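# Clamp marked flat bar upright in the vise

## Task

Set the marked flat bar vertically in the vise so that the upper edge of the jaws lies along the middle of the line drawn on the bar, and tighten the vise until the bar stays put without help. At the end nothing but the jaws may touch the bar, apart from the robot's own arms. The bar must not reach beyond either side of the jaws. Release the bar and back the arms away. If the bar is in place only because the robot is holding it, the goal is not met.

## Robot and tools

Robot: two arms, left_arm and right_arm, each ending in a parallel gripper. Their bases sit at (+0.031, +0.374, 0) m, quat_wxyz (+1.000, 0, 0, -0.017), and at (-0.028, -0.366, 0) m, quat_wxyz (+1.000, 0, 0, -0.013). The scene frame has its origin on the table top midway between the bases, +z up and +x pointing out over the table. left_arm is on the +y side. The arm names do not refer to sides of any camera image. Joint ranges in rad, base to gripper: waist -2.618 to 3.054, shoulder 0 to 3.142, elbow 0 to 3.142, wrist pitch -1.571 to 1.571, wrist yaw -1.571 to 1.571, wrist roll -2.094 to 2.094.

Gripper frame: the fingers extend along the gripper's +z axis and close along its y axis. The reported end_effector_position is the point between the pads, roughly 1 cm short of the fingertips. Reported positions can be wrong, more so when the arm reaches far.

The 14-number row, used by both motion tools, is a single list covering both arms. Its order is dx, dy, dz, rx, ry, rz, opening for left_arm, then the same seven for right_arm. Every number lies in [-1, 1], and all 14 must be given even if only one arm should move. dx to rz are offsets, not poses, expressed in that gripper's own axes. A value of 1.0 stands for 0.6 m or 180 degrees. rx, ry, rz form one rotation vector. The offsets count from the gripper pose in the most recent result that reports it. Before any result in the scene has reported it, and for the second or later call within one reply, they count from where the robot is when the call begins. Opening is absolute, not an offset: +1 is fully open (0.094 m) and -1 is closed.

execute_actions: "actions" is a list holding at most one item. An empty list only returns the current state. An action is {"rows": [...], "steps": n}, with 1 to 15 rows and steps from 1 to 15 (default 15, each 1/30 s). Each row is applied for one step and the last row repeats if rows run out. Every row counts from the same reference pose, not from the row before it. A wait is {"steps": n} with n up to 300, counted from the previous result, so your reply time is included. "pictures" (boolean) turns camera images on or off. A refused call sends nothing.

move: "target" is one 14-number row as above. "speed" is the top path speed in m/s, 0.002 to 0.5, default 0.25; rotation is capped at twice that in rad/s. Each gripper follows a straight path to its target. Both paths finish together and last 0.5 to 10 s, and anything unfinished after 10 s stops short. Rotations take the shorter direction. Paths ignore obstacles and the other arm. Grippers lag, drift, and can exceed the speed, mostly near full arm extension. The opening is sent at the start. The result adds a "move:" line with the outcome (done, off_target, moving, held, fault) and the limits that acted. limits=paced means the pose was clipped. limits=held means a check blocked some steps, after which the arm may jump ahead fast. Each gripper's distance from its target is also given.

wait: "seconds", 0 to 10. It lets the simulation run without sending new commands.
zoom_image: "camera" is one of cam_high, cam_low, cam_left_wrist, cam_right_wrist (all 896x504). "region" is [x0, y0, x1, y1] in image pixels from the top-left corner, at most 504 by 504.
show_instructions: shows the scene's reference image (a vise manual).
read_manual: returns licence texts (section "licences").
finished_scene: pass the scene number. Sending a reply with no tool call also ends things.

Control behaviour: at every step the commanded pose is limited to 70 mm and 16 degrees away from the measured pose. Damped inverse kinematics then favours position over orientation. When an action ends, an arm keeps going only to its last clipped pose. Check the reported pose and command what remains. Arms tend to settle a centimetre or more low, and repeated zero offsets let them keep sinking. To hold an arm still, send the offset back to its desired pose in the first call of a reply and zeros after that. Raise the aim if it still sags. Zero offsets are not a pause: they pull the arm back to the reference pose. The simulation keeps running while you think and write.

Result lines: the state line gives each gripper's position (m) and quat_wxyz in the scene frame. "pose unreachable" names an arm whose command the clearance check changed. HELD marks steps where your row was not fully sent. "Hand target" is the pose the controller is currently driving toward. grip_measured is the finger opening on the command scale, and the last Joint positions value is the opening in metres; each can be off by about 1 mm. Joint torques are noisy and offset. FAULT lines report stops.

Gripping: command an opening below grip_measured to hold something. About 0.03 below gives a firm grip, and a smaller gap gives a lighter one. Pad force is about 50 to 62 N, less on parts thinner than about 2 mm, with a brief spike on first contact.

Heat: holding loads warms the motors. MOTOR HOT appears at 75 °C. At 90 °C that arm halts for 10 s. At 100 °C it goes limp and falls until it cools.

Avoid: knocking anything off the table, letting the arms collide or push hard on each other, dropping or slamming parts, and fast contact. Higher speed and a target far beyond the contact point both mean harder hits. Parts you hold may occasionally be tugged, and loose items pushed.

Each tool is called after "Call:" by a JSON object that holds its "fn" and its "kwargs", one argument or row to a line.

## Session

Call:
{"fn": "execute_actions", "kwargs": {
  "actions": []
}}

Scene clock: 0.00 s of 7200.00 s.
left_arm: end_effector_position=(+0.3374, -0.1263, +0.2253) grip_measured=+1.000 end_effector_quat_wxyz=(+0.569, -0.034, +0.749, -0.337) | right_arm: end_effector_position=(+0.0414, -0.1842, +0.2832) grip_measured=+1.000 end_effector_quat_wxyz=(+0.361, -0.600, +0.678, +0.225)
Joint positions: left_arm=[-1.192  2.043  1.421  0.454 -0.728 -0.693  0.094] | right_arm=[ 1.041  0.663  1.118 -1.165 -0.203 -0.339  0.094]
Joint velocities: left_arm=[-0.022 -0.007 -0.032  0.066 -0.051  0.081  0.   ] | right_arm=[-0.007 -0.022 -0.017 -0.037 -0.051  0.007  0.   ]
Joint torques (N m, as the arm reports them, + toward a larger angle): no reading
Motor temperatures (°C, as the motors report them): left_arm=[17 23 24 26 21 19] | right_arm=[20 22 23 32 21 17]
Hand target (left_arm): +0.338, -0.126, +0.239; +0.573, -0.040, +0.742, -0.347
Hand target (right_arm): +0.041, -0.184, +0.287; +0.366, -0.599, +0.675, +0.227

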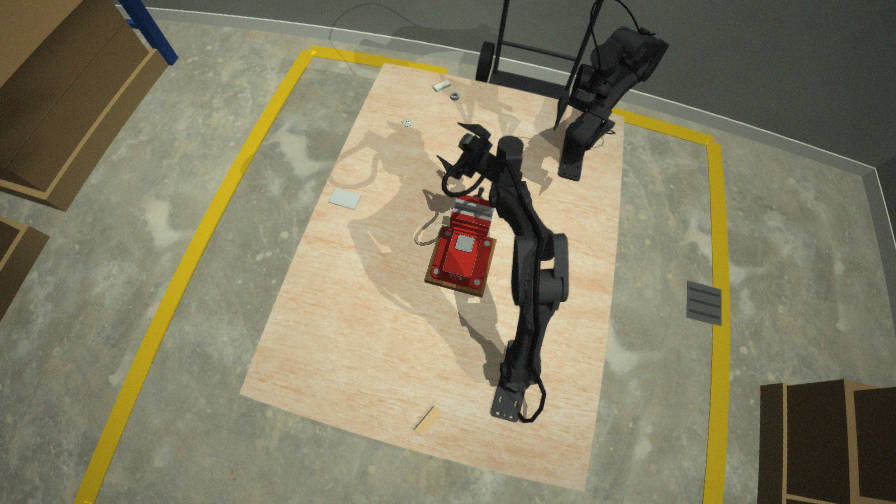

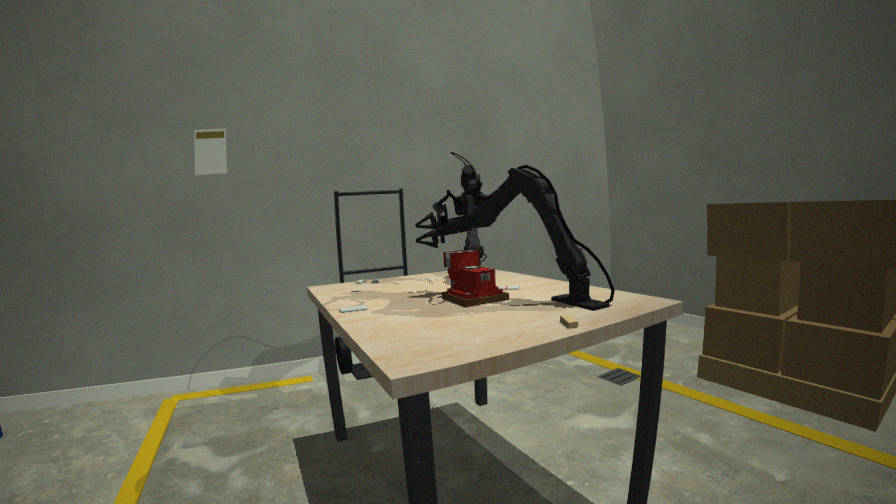

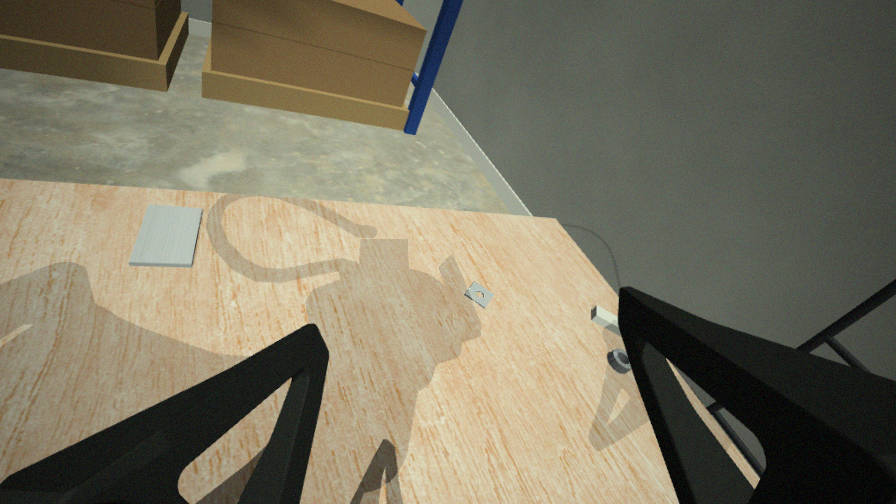

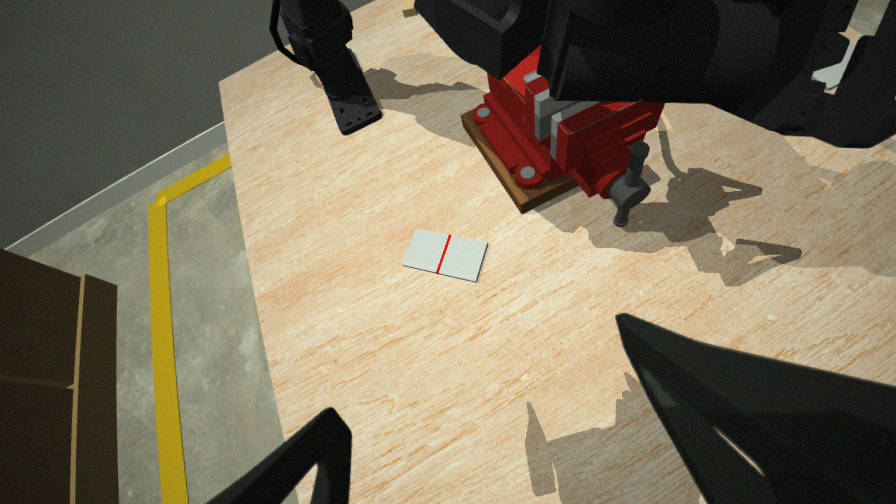

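Call:
{"fn": "zoom_image", "kwargs": {
  "camera": "cam_right_wrist",
  "region": [390, 210, 510, 300]
}}

Call:
{"fn": "zoom_image", "kwargs": {
  "camera": "cam_right_wrist",
  "region": [450, 40, 700, 240]
}}

Call:
{"fn": "zoom_image", "kwargs": {
  "camera": "cam_high",
  "region": [410, 170, 530, 310]
}}

Region (390, 210, 510, 300) of cam_right_wrist's 896x504 image, scaled by 4.200, with more detail than that image has; it fills the top 378 rows of this view, and the rest is white.

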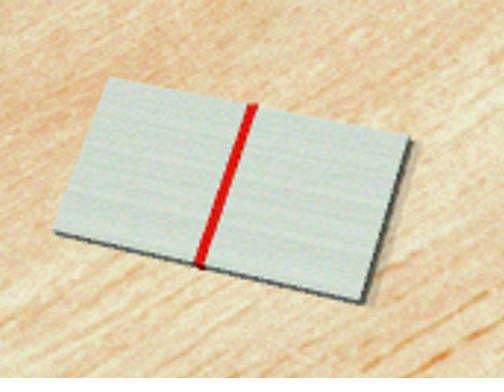

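Region (450, 40, 700, 240) of cam_right_wrist's 896x504 image, scaled by 2.016, with more detail than that image has; it fills the top 403 rows of this view, and the rest is white.

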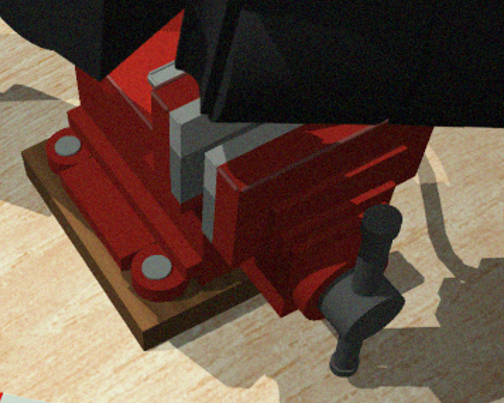

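Region (410, 170, 530, 310) of cam_high's 896x504 image, scaled by 3.600, with more detail than that image has; it fills the left 432 columns of this view, and the rest is white.

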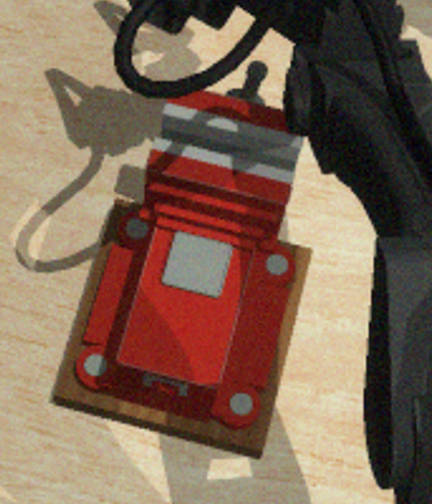

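Call:
{"fn": "move", "kwargs": {
  "target": [0.026,-0.007,-0.343,-0.046,0.279,0.130,0.4,0.110,-0.223,0.262,-0.020,-0.156,0.036,-1],
  "speed": 0.4
}}

Scene clock: 62.30 s of 7200.00 s.
left_arm: end_effector_position=(+0.1526, -0.0389, +0.2276) grip_measured=+0.403 end_effector_quat_wxyz=(+0.247, +0.224, +0.933, -0.132) | right_arm: end_effector_position=(+0.2069, -0.1392, +0.1530) grip_measured=-0.988 end_effector_quat_wxyz=(+0.492, -0.497, +0.596, +0.395)
Joint positions: left_arm=[-1.396  1.795  1.816 -1.139 -0.356 -0.876  0.066] | right_arm=[ 0.293  1.276  0.387  0.454 -1.064 -0.403  0.001]
Joint velocities: left_arm=[-0.017 -0.007 -0.012 -0.11  -0.051 -0.007  0.002] | right_arm=[ 0.002 -0.007 -0.012 -0.007  0.037 -0.051  0.   ]
Joint torques (N m, as the arm reports them, + toward a larger angle): left_arm=[-0.33 -9.16  9.18  0.87 -0.18 -0.06] | right_arm=[ 0.41 -2.17  6.84  1.46 -0.34  0.02]
Motor temperatures (°C, as the motors report them): left_arm=[17 31 27 30 20 19] | right_arm=[20 21 25 35 21 17]
Hand target (left_arm): +0.151, -0.043, +0.241; +0.251, +0.219, +0.931, -0.147
Hand target (right_arm): +0.203, -0.138, +0.149; +0.486, -0.497, +0.595, +0.403
Off the commanded pose (left_arm): 0.013 m, 2 deg.
Off the commanded pose (right_arm): 0.005 m, 2 deg.
move: off_target (left_arm)

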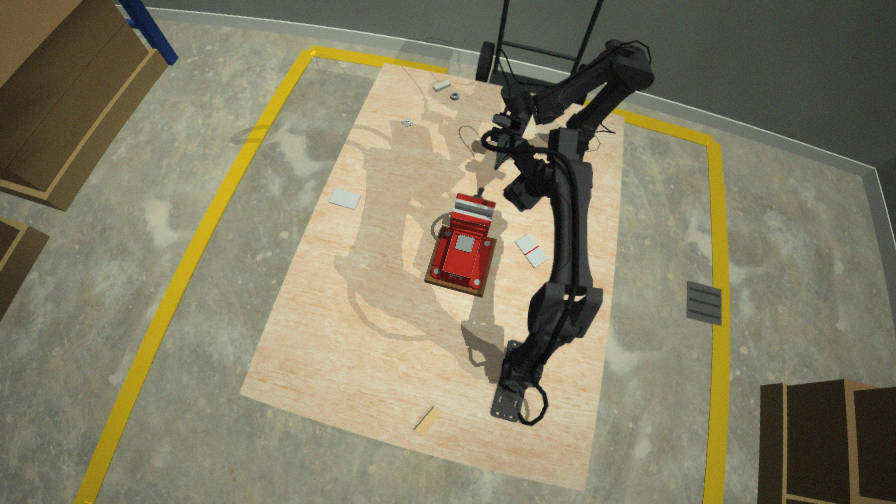

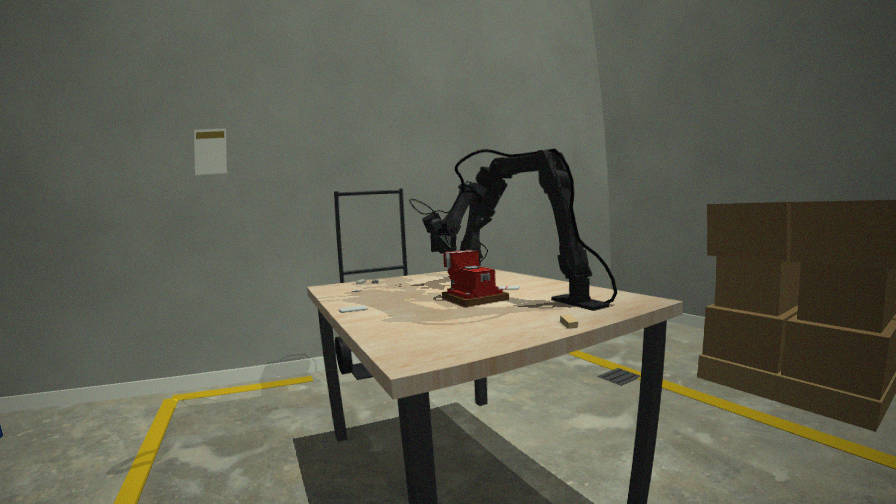

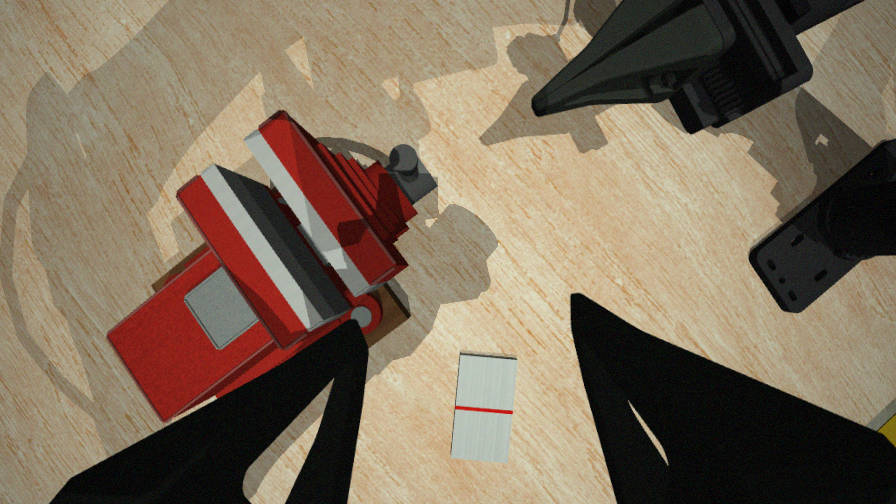

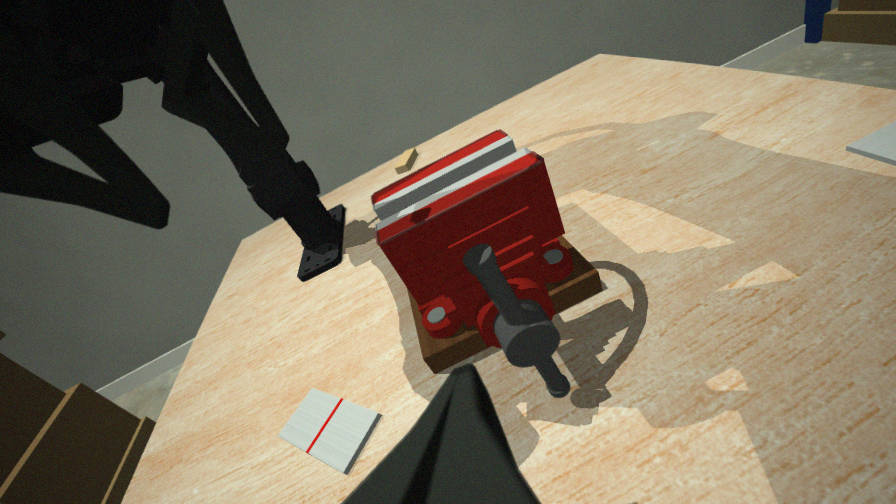

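Call:
{"fn": "zoom_image", "kwargs": {
  "camera": "cam_left_wrist",
  "region": [170, 100, 450, 350]
}}

Call:
{"fn": "zoom_image", "kwargs": {
  "camera": "cam_left_wrist",
  "region": [420, 340, 550, 480]
}}

Call:
{"fn": "zoom_image", "kwargs": {
  "camera": "cam_right_wrist",
  "region": [360, 120, 620, 410]
}}

Region (170, 100, 450, 350) of cam_left_wrist's 896x504 image, scaled by 1.800, with more detail than that image has; it fills the top 450 rows of this view, and the rest is white.

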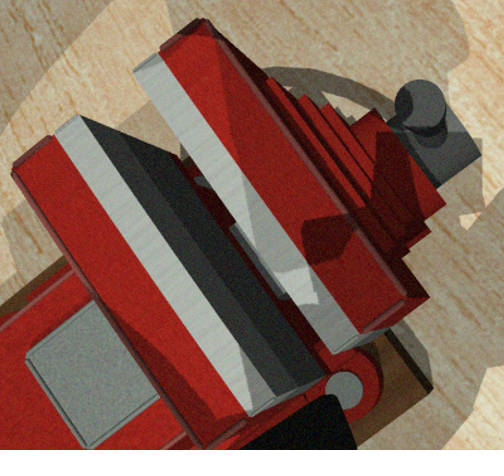

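Region (420, 340, 550, 480) of cam_left_wrist's 896x504 image, scaled by 3.600, with more detail than that image has; it fills the left 468 columns of this view, and the rest is white.

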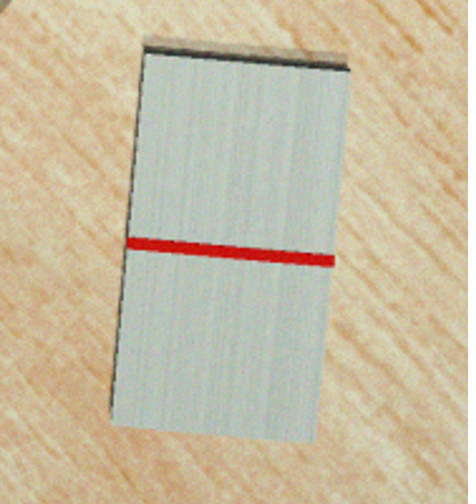

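Region (360, 120, 620, 410) of cam_right_wrist's 896x504 image, scaled by 1.738, with more detail than that image has; it fills the left 452 columns of this view, and the rest is white.

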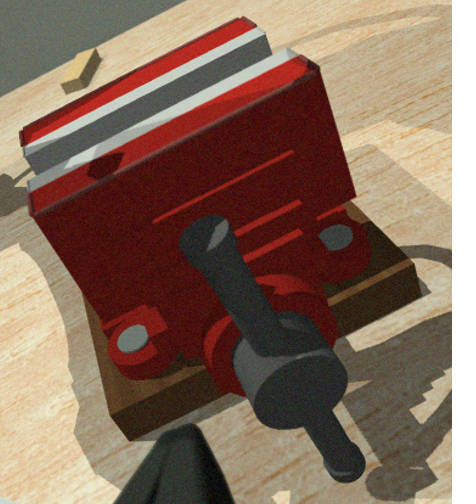

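Call:
{"fn": "execute_actions", "kwargs": {
  "actions": [
    {"rows": [[0.000,0,-0.012,-0.001,0.004,0.002,0.4,0,0.001,0.004,-0.004,0,0.002,-1],[0.010,0.001,-0.008,-0.001,0.012,0.005,0.4,0,0.002,0.012,-0.008,0.001,0.004,-1],[0.024,0.001,-0.002,-0.002,0.020,0.009,0.4,-0.001,0.003,0.020,-0.008,0.001,0.004,-1],[0.040,0.002,0.006,-0.004,0.030,0.014,0.4,-0.001,0.004,0.030,-0.008,0.001,0.004,-1],[0.058,0.002,0.015,-0.005,0.042,0.019,0.4,-0.001,0.006,0.042,-0.008,0.001,0.004,-1],[0.076,0.003,0.023,-0.007,0.053,0.024,0.4,-0.002,0.007,0.054,-0.008,0.001,0.004,-1],[0.092,0.004,0.029,-0.008,0.065,0.030,0.4,-0.002,0.009,0.065,-0.008,0.001,0.004,-1],[0.109,0.005,0.034,-0.009,0.076,0.035,0.4,-0.003,0.011,0.077,-0.008,0.001,0.004,-1],[0.125,0.005,0.040,-0.011,0.088,0.040,0.4,-0.003,0.012,0.088,-0.008,0.001,0.004,-1],[0.141,0.006,0.045,-0.012,0.099,0.045,0.4,-0.003,0.014,0.100,-0.008,0.001,0.004,-1],[0.158,0.007,0.050,-0.014,0.111,0.051,0.4,-0.004,0.015,0.112,-0.008,0.001,0.004,-1],[0.172,0.007,0.055,-0.015,0.121,0.055,0.4,-0.004,0.017,0.122,-0.008,0.001,0.004,-1],[0.187,0.008,0.059,-0.016,0.131,0.060,0.4,-0.005,0.018,0.132,-0.008,0.001,0.004,-1],[0.197,0.008,0.062,-0.017,0.138,0.063,0.4,-0.005,0.019,0.139,-0.008,0.001,0.004,-1],[0.205,0.0085,0.065,-0.018,0.144,0.066,0.4,-0.005,0.020,0.145,-0.008,0.001,0.004,-1]]}
  ],
  "pictures": false
}}

Call:
{"fn": "execute_actions", "kwargs": {
  "actions": [
    {"steps": 10}
  ]
}}

Scene clock: 119.07 s of 7200.00 s.
left_arm: end_effector_position=(+0.0965, -0.0152, +0.1503) grip_measured=+0.403 end_effector_quat_wxyz=(+0.103, +0.304, +0.946, -0.050) | right_arm: end_effector_position=(+0.1936, -0.0687, +0.1287) grip_measured=-0.988 end_effector_quat_wxyz=(+0.449, -0.515, +0.598, +0.419)
Joint positions: left_arm=[-1.438  1.879  1.73  -1.247 -0.148 -0.838  0.066] | right_arm=[ 0.576  1.493  0.445  0.656 -0.873 -0.268  0.001]
Joint velocities: left_arm=[-0.12   0.398 -0.252 -0.212  0.505  0.11  -0.   ] | right_arm=[0.466 0.515 0.232 0.579 0.462 0.256 0.   ]
Joint torques (N m, as the arm reports them, + toward a larger angle): left_arm=[-0.43 -9.94  5.56  0.58 -0.11  0.12] | right_arm=[ 0.26 -4.12  9.1   1.55 -0.17  0.01]
Motor temperatures (°C, as the motors report them): left_arm=[17 28 29 27 20 19] | right_arm=[20 21 25 35 21 17]
Hand target (left_arm): +0.077, -0.003, +0.132; +0.052, +0.333, +0.941, -0.025
Hand target (right_arm): +0.209, -0.056, +0.140; +0.479, -0.502, +0.595, +0.406
Off the commanded pose (left_arm): 0.031 m, 8 deg.
Off the commanded pose (right_arm): 0.026 m, 5 deg.
Steps of this call (steps 1 to 1688: nothing new was sent; steps 1689 to 1703: all 15 steps of this action). Readings (end_effector_position):
1689: left_arm (+0.1523, -0.0383, +0.2273) | right_arm (+0.2072, -0.1391, +0.1536)
1690: left_arm (+0.1515, -0.0372, +0.2264) | right_arm (+0.2067, -0.1386, +0.1530)
1692: left_arm (+0.1488, -0.0350, +0.2243) | right_arm (+0.2046, -0.1337, +0.1495)
1696: left_arm (+0.1355, -0.0313, +0.2107) | right_arm (+0.1951, -0.1114, +0.1379)
1703: the state above

Scene clock: 119.40 s of 7200.00 s.
left_arm: end_effector_position=(+0.0803, -0.0063, +0.1274) grip_measured=+0.403 end_effector_quat_wxyz=(+0.056, +0.325, +0.944, -0.022) | right_arm: end_effector_position=(+0.2034, -0.0612, +0.1317) grip_measured=-0.988 end_effector_quat_wxyz=(+0.467, -0.503, +0.602, +0.408)
Joint positions: left_arm=[-1.448  1.918  1.707 -1.273 -0.085 -0.816  0.066] | right_arm=[ 0.601  1.522  0.456  0.723 -0.809 -0.231  0.001]
Joint velocities: left_arm=[-0.012 -0.022  0.002  0.022  0.051 -0.022 -0.   ] | right_arm=[ 0.012 -0.002  0.007  0.051  0.081  0.037 -0.   ]
Joint torques (N m, as the arm reports them, + toward a larger angle): left_arm=[ -0.35 -11.4    5.88   0.37  -0.05   0.11] | right_arm=[ 0.46 -4.23  9.38  1.64 -0.11  0.05]
Motor temperatures (°C, as the motors report them): left_arm=[17 28 29 27 20 19] | right_arm=[20 21 25 35 21 17]
Hand target (left_arm): +0.077, -0.003, +0.132; +0.052, +0.333, +0.941, -0.025
Hand target (right_arm): +0.209, -0.056, +0.140; +0.479, -0.502, +0.595, +0.406
Off the commanded pose (left_arm): 0.006 m, 2 deg.
Off the commanded pose (right_arm): 0.014 m, 2 deg.
Steps of this call (steps 1 to 10: nothing new was sent). Readings (end_effector_position):
1: left_arm (+0.0919, -0.0127, +0.1425) | right_arm (+0.1945, -0.0646, +0.1281)
2: left_arm (+0.0882, -0.0107, +0.1361) | right_arm (+0.1956, -0.0624, +0.1276)
4: left_arm (+0.0837, -0.0079, +0.1287) | right_arm (+0.1983, -0.0613, +0.1282)
8: left_arm (+0.0809, -0.0066, +0.1275) | right_arm (+0.2025, -0.0612, +0.1310)
10: the state above

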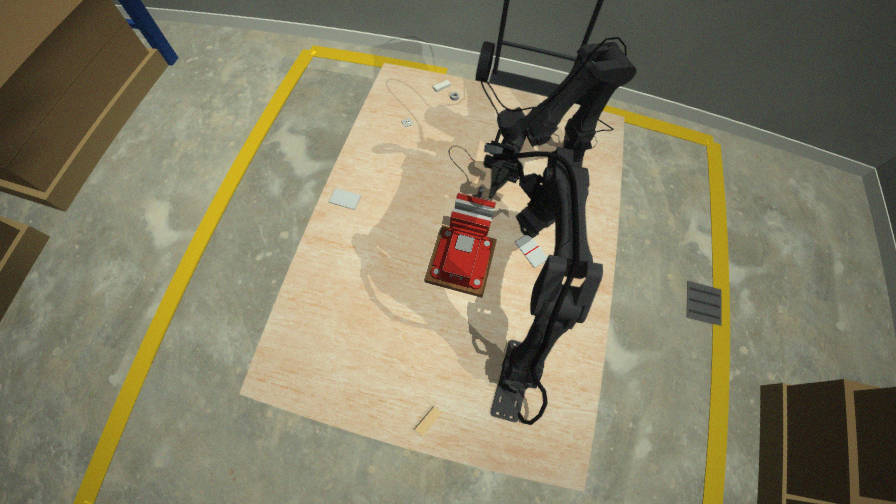

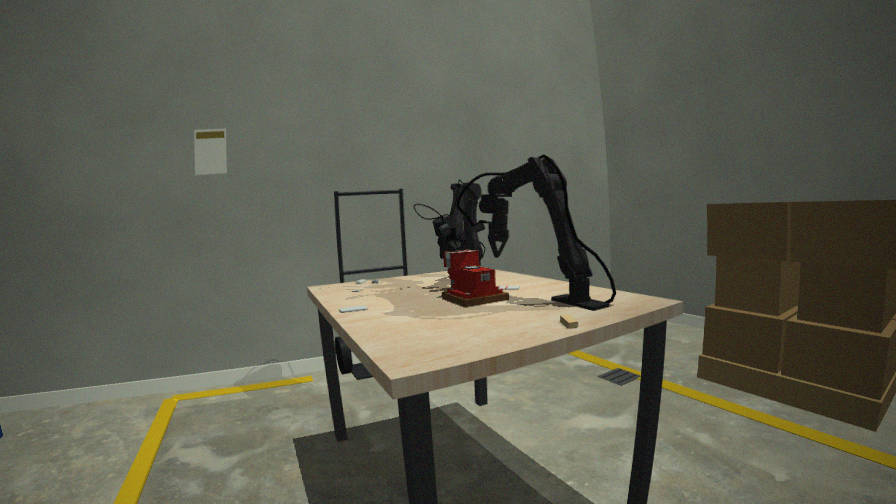

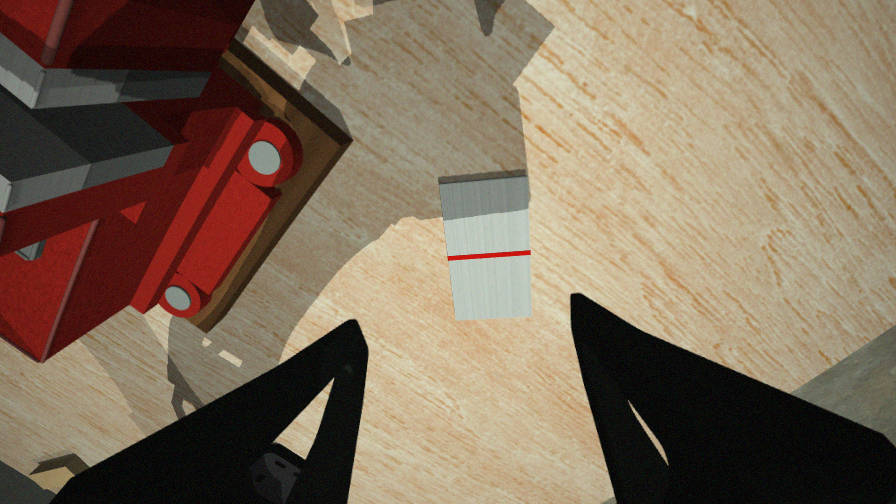

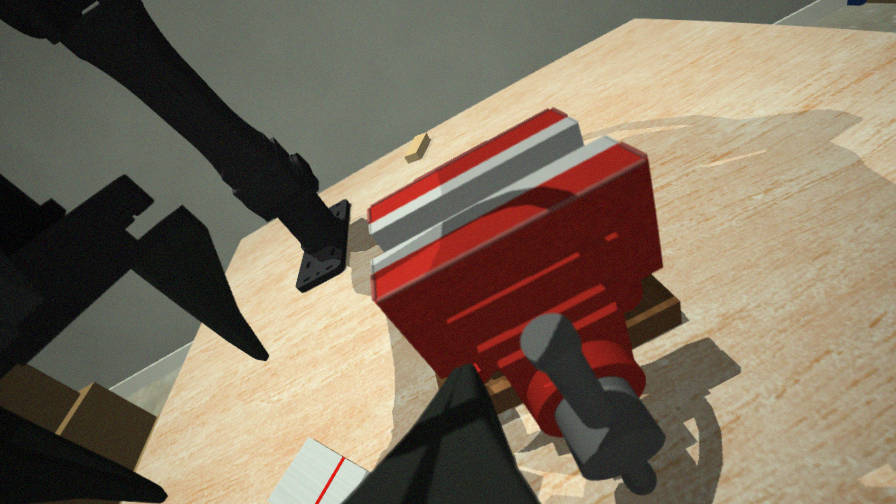

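Call:
{"fn": "execute_actions", "kwargs": {
  "actions": []
}}

Scene clock: 137.93 s of 7200.00 s.
left_arm: end_effector_position=(+0.0793, -0.0062, +0.1273) grip_measured=+0.403 end_effector_quat_wxyz=(+0.054, +0.326, +0.944, -0.023) | right_arm: end_effector_position=(+0.2051, -0.0612, +0.1328) grip_measured=-0.988 end_effector_quat_wxyz=(+0.470, -0.501, +0.603, +0.406)
Joint positions: left_arm=[-1.448  1.918  1.707 -1.274 -0.079 -0.814  0.066] | right_arm=[ 0.601  1.522  0.456  0.731 -0.802 -0.227  0.001]
Joint velocities: left_arm=[ 0.002 -0.017 -0.002  0.022 -0.007  0.037  0.   ] | right_arm=[ 0.012 -0.017  0.002  0.007  0.037 -0.037 -0.   ]
Joint torques (N m, as the arm reports them, + toward a larger angle): left_arm=[ -0.3  -11.4    5.88   0.34   0.     0.11] | right_arm=[ 0.45 -4.24  9.42  1.65 -0.1   0.02]
Motor temperatures (°C, as the motors report them): left_arm=[17 29 27 26 20 19] | right_arm=[20 22 26 36 21 17]
Hand target (left_arm): +0.077, -0.003, +0.132; +0.052, +0.332, +0.941, -0.025
Hand target (right_arm): +0.209, -0.056, +0.140; +0.479, -0.502, +0.595, +0.406
Off the commanded pose (left_arm): 0.005 m, 1 deg.
Off the commanded pose (right_arm): 0.012 m, 2 deg.
Steps of this call (steps 1 to 556: nothing new was sent). Readings (end_effector_position):
1: left_arm (+0.0800, -0.0064, +0.1274) | right_arm (+0.2038, -0.0612, +0.1319)
2: left_arm (+0.0799, -0.0064, +0.1274) | right_arm (+0.2041, -0.0612, +0.1321)
4: left_arm (+0.0796, -0.0062, +0.1273) | right_arm (+0.2044, -0.0612, +0.1323)
8: left_arm (+0.0794, -0.0062, +0.1273) | right_arm (+0.2048, -0.0612, +0.1326)
556: the state above

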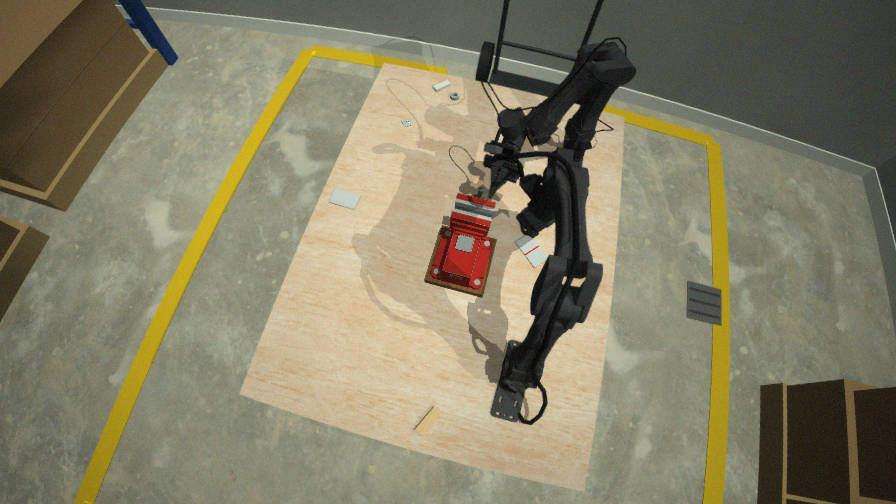

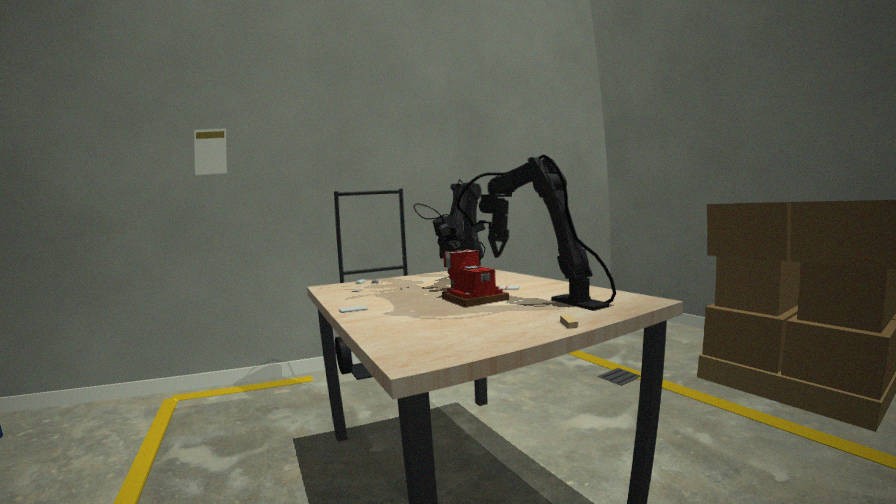

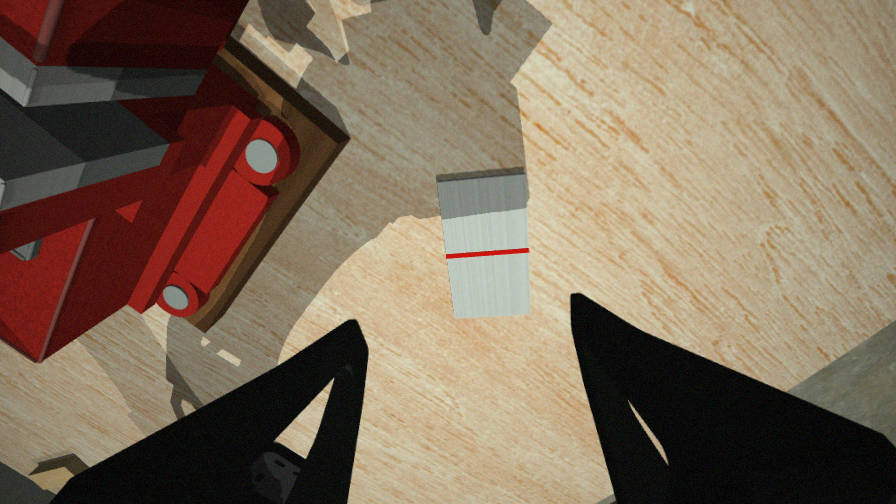

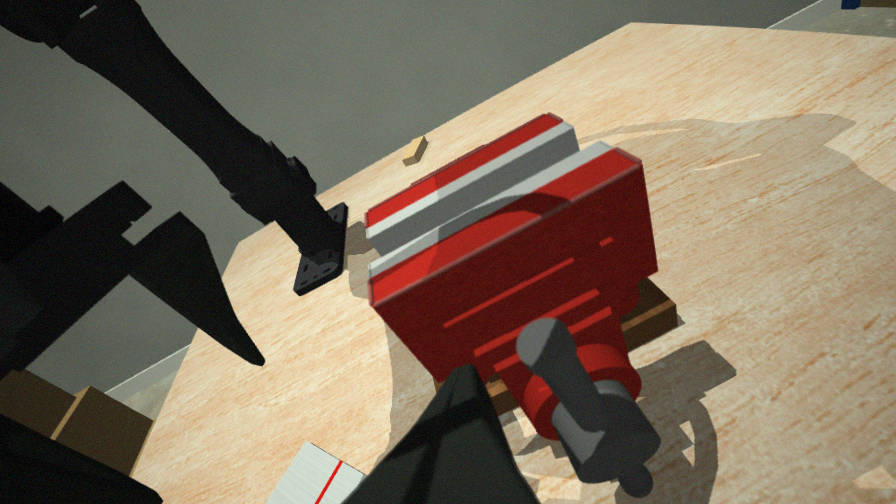

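Call:
{"fn": "execute_actions", "kwargs": {
  "actions": [
    {"rows": [
[-0.0004,-0.0005,-0.003,0,0.001,0.001,0.4, -0.0162,-0.0146,0.0078,0,-0.005,0,-1],
[-0.001,-0.0012,0.004,0,0.003,0.002,0.4, -0.0186,-0.0277,0.0096,0,-0.005,0,-1],
[-0.0017,-0.0021,0.013,0,0.005,0.003,0.4, -0.0210,-0.0408,0.0113,0,-0.005,0,-1],
[-0.0026,-0.0032,0.022,0,0.008,0.005,0.4, -0.0218,-0.0556,0.0137,0,-0.004,0,-1],
[-0.0036,-0.0044,0.032,0,0.011,0.007,0.4, -0.0210,-0.0704,0.0165,0,-0.003,0,-1],
[-0.0046,-0.0056,0.042,0,0.014,0.008,0.4, -0.0190,-0.0850,0.0213,0,-0.001,0,-1],
[-0.0057,-0.0069,0.053,0,0.017,0.010,0.4, -0.0133,-0.0983,0.0250,0,0.001,0,-1],
[-0.0068,-0.0083,0.063,-0.001,0.021,0.012,0.4, -0.0043,-0.1116,0.0294,0,0.004,0,-1],
[-0.0079,-0.0097,0.073,-0.001,0.024,0.015,0.4, 0.0048,-0.1233,0.0335,0,0.007,0,-1],
[-0.0089,-0.0109,0.083,-0.001,0.027,0.016,0.4, 0.0172,-0.1334,0.0382,0,0.010,0,-1],
[-0.0099,-0.0121,0.092,-0.001,0.030,0.018,0.4, 0.0294,-0.1399,0.0439,0,0.012,0,-1],
[-0.0108,-0.0131,0.100,-0.001,0.033,0.020,0.4, 0.0437,-0.1452,0.0481,0,0.014,0,-1],
[-0.0115,-0.0140,0.107,-0.001,0.035,0.021,0.4, 0.0582,-0.1479,0.0520,0,0.016,0,-1],
[-0.0120,-0.0146,0.111,-0.001,0.036,0.022,0.4, 0.0728,-0.1490,0.0555,0,0.018,0,-1],
[-0.0124,-0.0151,0.1148,-0.001,0.0374,0.0227,0.4, 0.0858,-0.1493,0.0586,0,0.020,0,-1]
], "steps": 15}
  ],
  "pictures": false
}}

Call:
{"fn": "execute_actions", "kwargs": {
  "actions": [
    {"steps": 10}
  ]
}}

Scene clock: 185.27 s of 7200.00 s.
left_arm: end_effector_position=(+0.0851, -0.0181, +0.0681) grip_measured=+0.403 end_effector_quat_wxyz=(+0.008, +0.347, +0.938, +0.009) | right_arm: end_effector_position=(+0.2802, -0.0517, +0.1048) grip_measured=-0.988 end_effector_quat_wxyz=(+0.460, -0.514, +0.594, +0.414)
Joint positions: left_arm=[-1.411  2.078  1.707 -1.209 -0.024 -0.737  0.066] | right_arm=[ 0.484  1.868  0.737  0.718 -0.947 -0.323  0.001]
Joint velocities: left_arm=[ 0.071  0.403 -0.017  0.095  0.198  0.183  0.   ] | right_arm=[-0.071  0.759  0.105  0.33  -0.007 -0.359 -0.   ]
Joint torques (N m, as the arm reports them, + toward a larger angle): left_arm=[  0.41 -12.43   4.99   0.36   0.03   0.11] | right_arm=[-0.56 -5.36  7.03  0.82  0.32 -0.08]
Motor temperatures (°C, as the motors report them): left_arm=[17 30 27 24 20 18] | right_arm=[20 22 27 37 21 17]
Hand target (left_arm): +0.085, -0.022, +0.060; -0.000, +0.360, +0.933, +0.000
Hand target (right_arm): +0.291, -0.058, +0.073; +0.449, -0.514, +0.618, +0.391
Off the commanded pose (left_arm): 0.010 m, 2 deg.
Off the commanded pose (right_arm): 0.036 m, 4 deg.
Steps of this call (steps 1 to 1405: nothing new was sent; steps 1406 to 1420: all 15 steps of this action). Readings (end_effector_position):
1406: left_arm (+0.0793, -0.0062, +0.1273) | right_arm (+0.2055, -0.0609, +0.1331)
1407: left_arm (+0.0792, -0.0062, +0.1273) | right_arm (+0.2072, -0.0600, +0.1341)
1409: left_arm (+0.0787, -0.0064, +0.1259) | right_arm (+0.2181, -0.0585, +0.1373)
1413: left_arm (+0.0789, -0.0104, +0.1126) | right_arm (+0.2453, -0.0552, +0.1382)
1420: the state above

Scene clock: 185.60 s of 7200.00 s.
left_arm: end_effector_position=(+0.0844, -0.0209, +0.0576) grip_measured=+0.403 end_effector_quat_wxyz=(-0.001, +0.357, +0.934, +0.010) | right_arm: end_effector_position=(+0.2871, -0.0540, +0.0868) grip_measured=-0.988 end_effector_quat_wxyz=(+0.462, -0.519, +0.600, +0.398)
Joint positions: left_arm=[-1.407  2.106  1.707 -1.191 -0.008 -0.713  0.066] | right_arm=[ 0.477  1.921  0.74   0.741 -0.924 -0.363  0.001]
Joint velocities: left_arm=[-0.017  0.002 -0.007 -0.022  0.037  0.007 -0.   ] | right_arm=[-0.007 -0.007  0.027 -0.022  0.022 -0.081  0.001]
Joint torques (N m, as the arm reports them, + toward a larger angle): left_arm=[  0.31 -12.77   4.94   0.4    0.07   0.12] | right_arm=[-0.25 -6.13  7.08  1.18 -0.01 -0.06]
Motor temperatures (°C, as the motors report them): left_arm=[17 30 27 24 20 18] | right_arm=[20 22 27 37 21 17]
Hand target (left_arm): +0.085, -0.022, +0.060; -0.000, +0.360, +0.933, -0.000
Hand target (right_arm): +0.291, -0.058, +0.073; +0.449, -0.514, +0.618, +0.391
Off the commanded pose (left_arm): 0.003 m, 1 deg.
Off the commanded pose (right_arm): 0.016 m, 3 deg.
Steps of this call (steps 1 to 10: nothing new was sent). Readings (end_effector_position):
1: left_arm (+0.0855, -0.0185, +0.0634) | right_arm (+0.2819, -0.0518, +0.0983)
2: left_arm (+0.0855, -0.0189, +0.0601) | right_arm (+0.2828, -0.0521, +0.0929)
4: left_arm (+0.0852, -0.0196, +0.0576) | right_arm (+0.2842, -0.0528, +0.0879)
8: left_arm (+0.0846, -0.0208, +0.0576) | right_arm (+0.2865, -0.0537, +0.0869)
10: the state above

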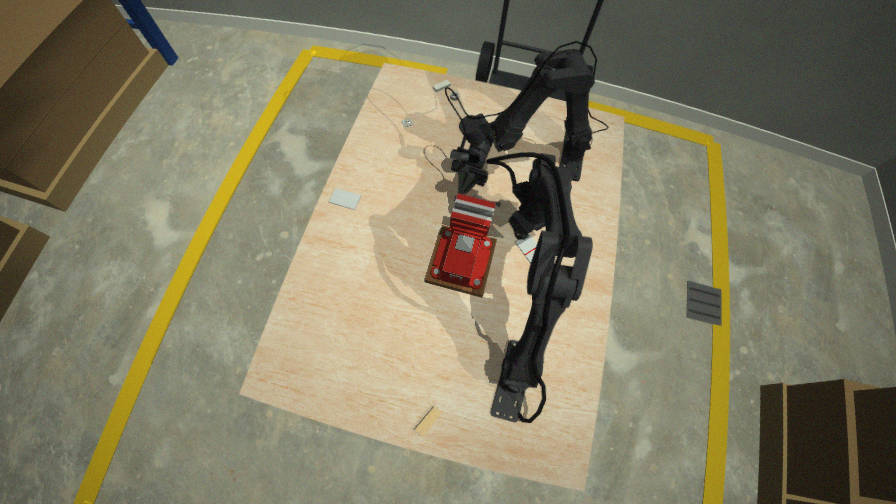

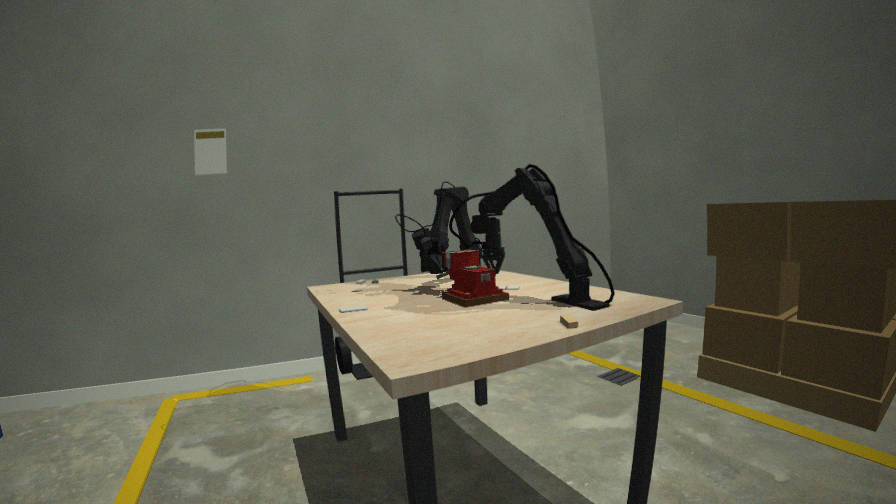

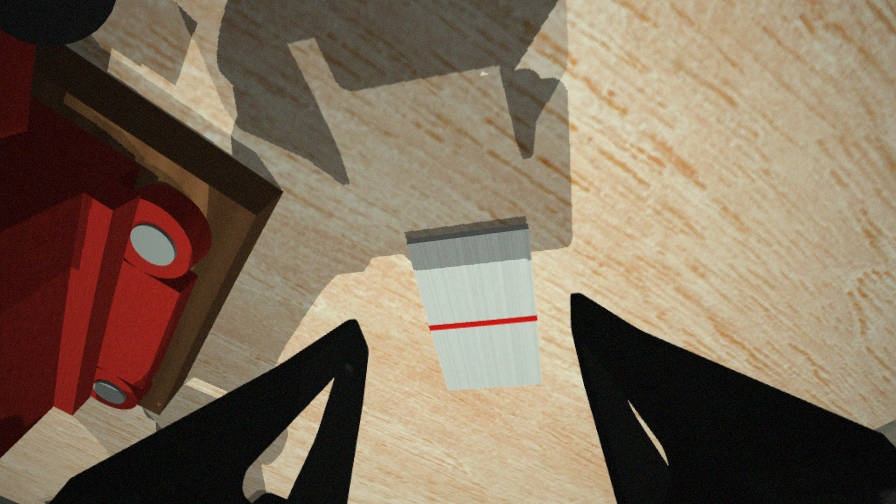

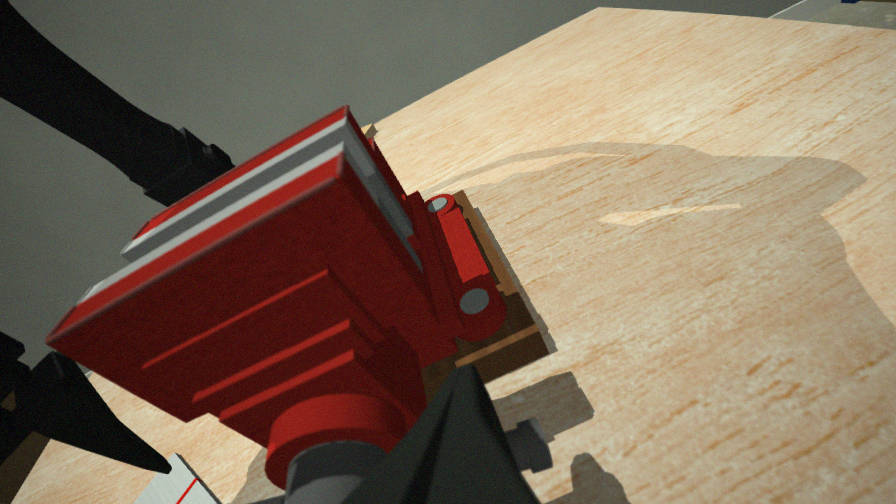

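Call:
{"fn": "zoom_image", "kwargs": {
  "camera": "cam_left_wrist",
  "region": [330, 200, 630, 400]
}}

Region (330, 200, 630, 400) of cam_left_wrist's 896x504 image, scaled by 1.680, with more detail than that image has.

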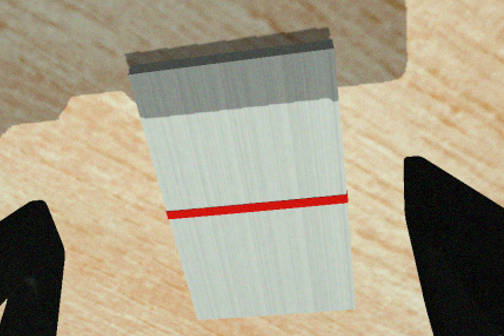

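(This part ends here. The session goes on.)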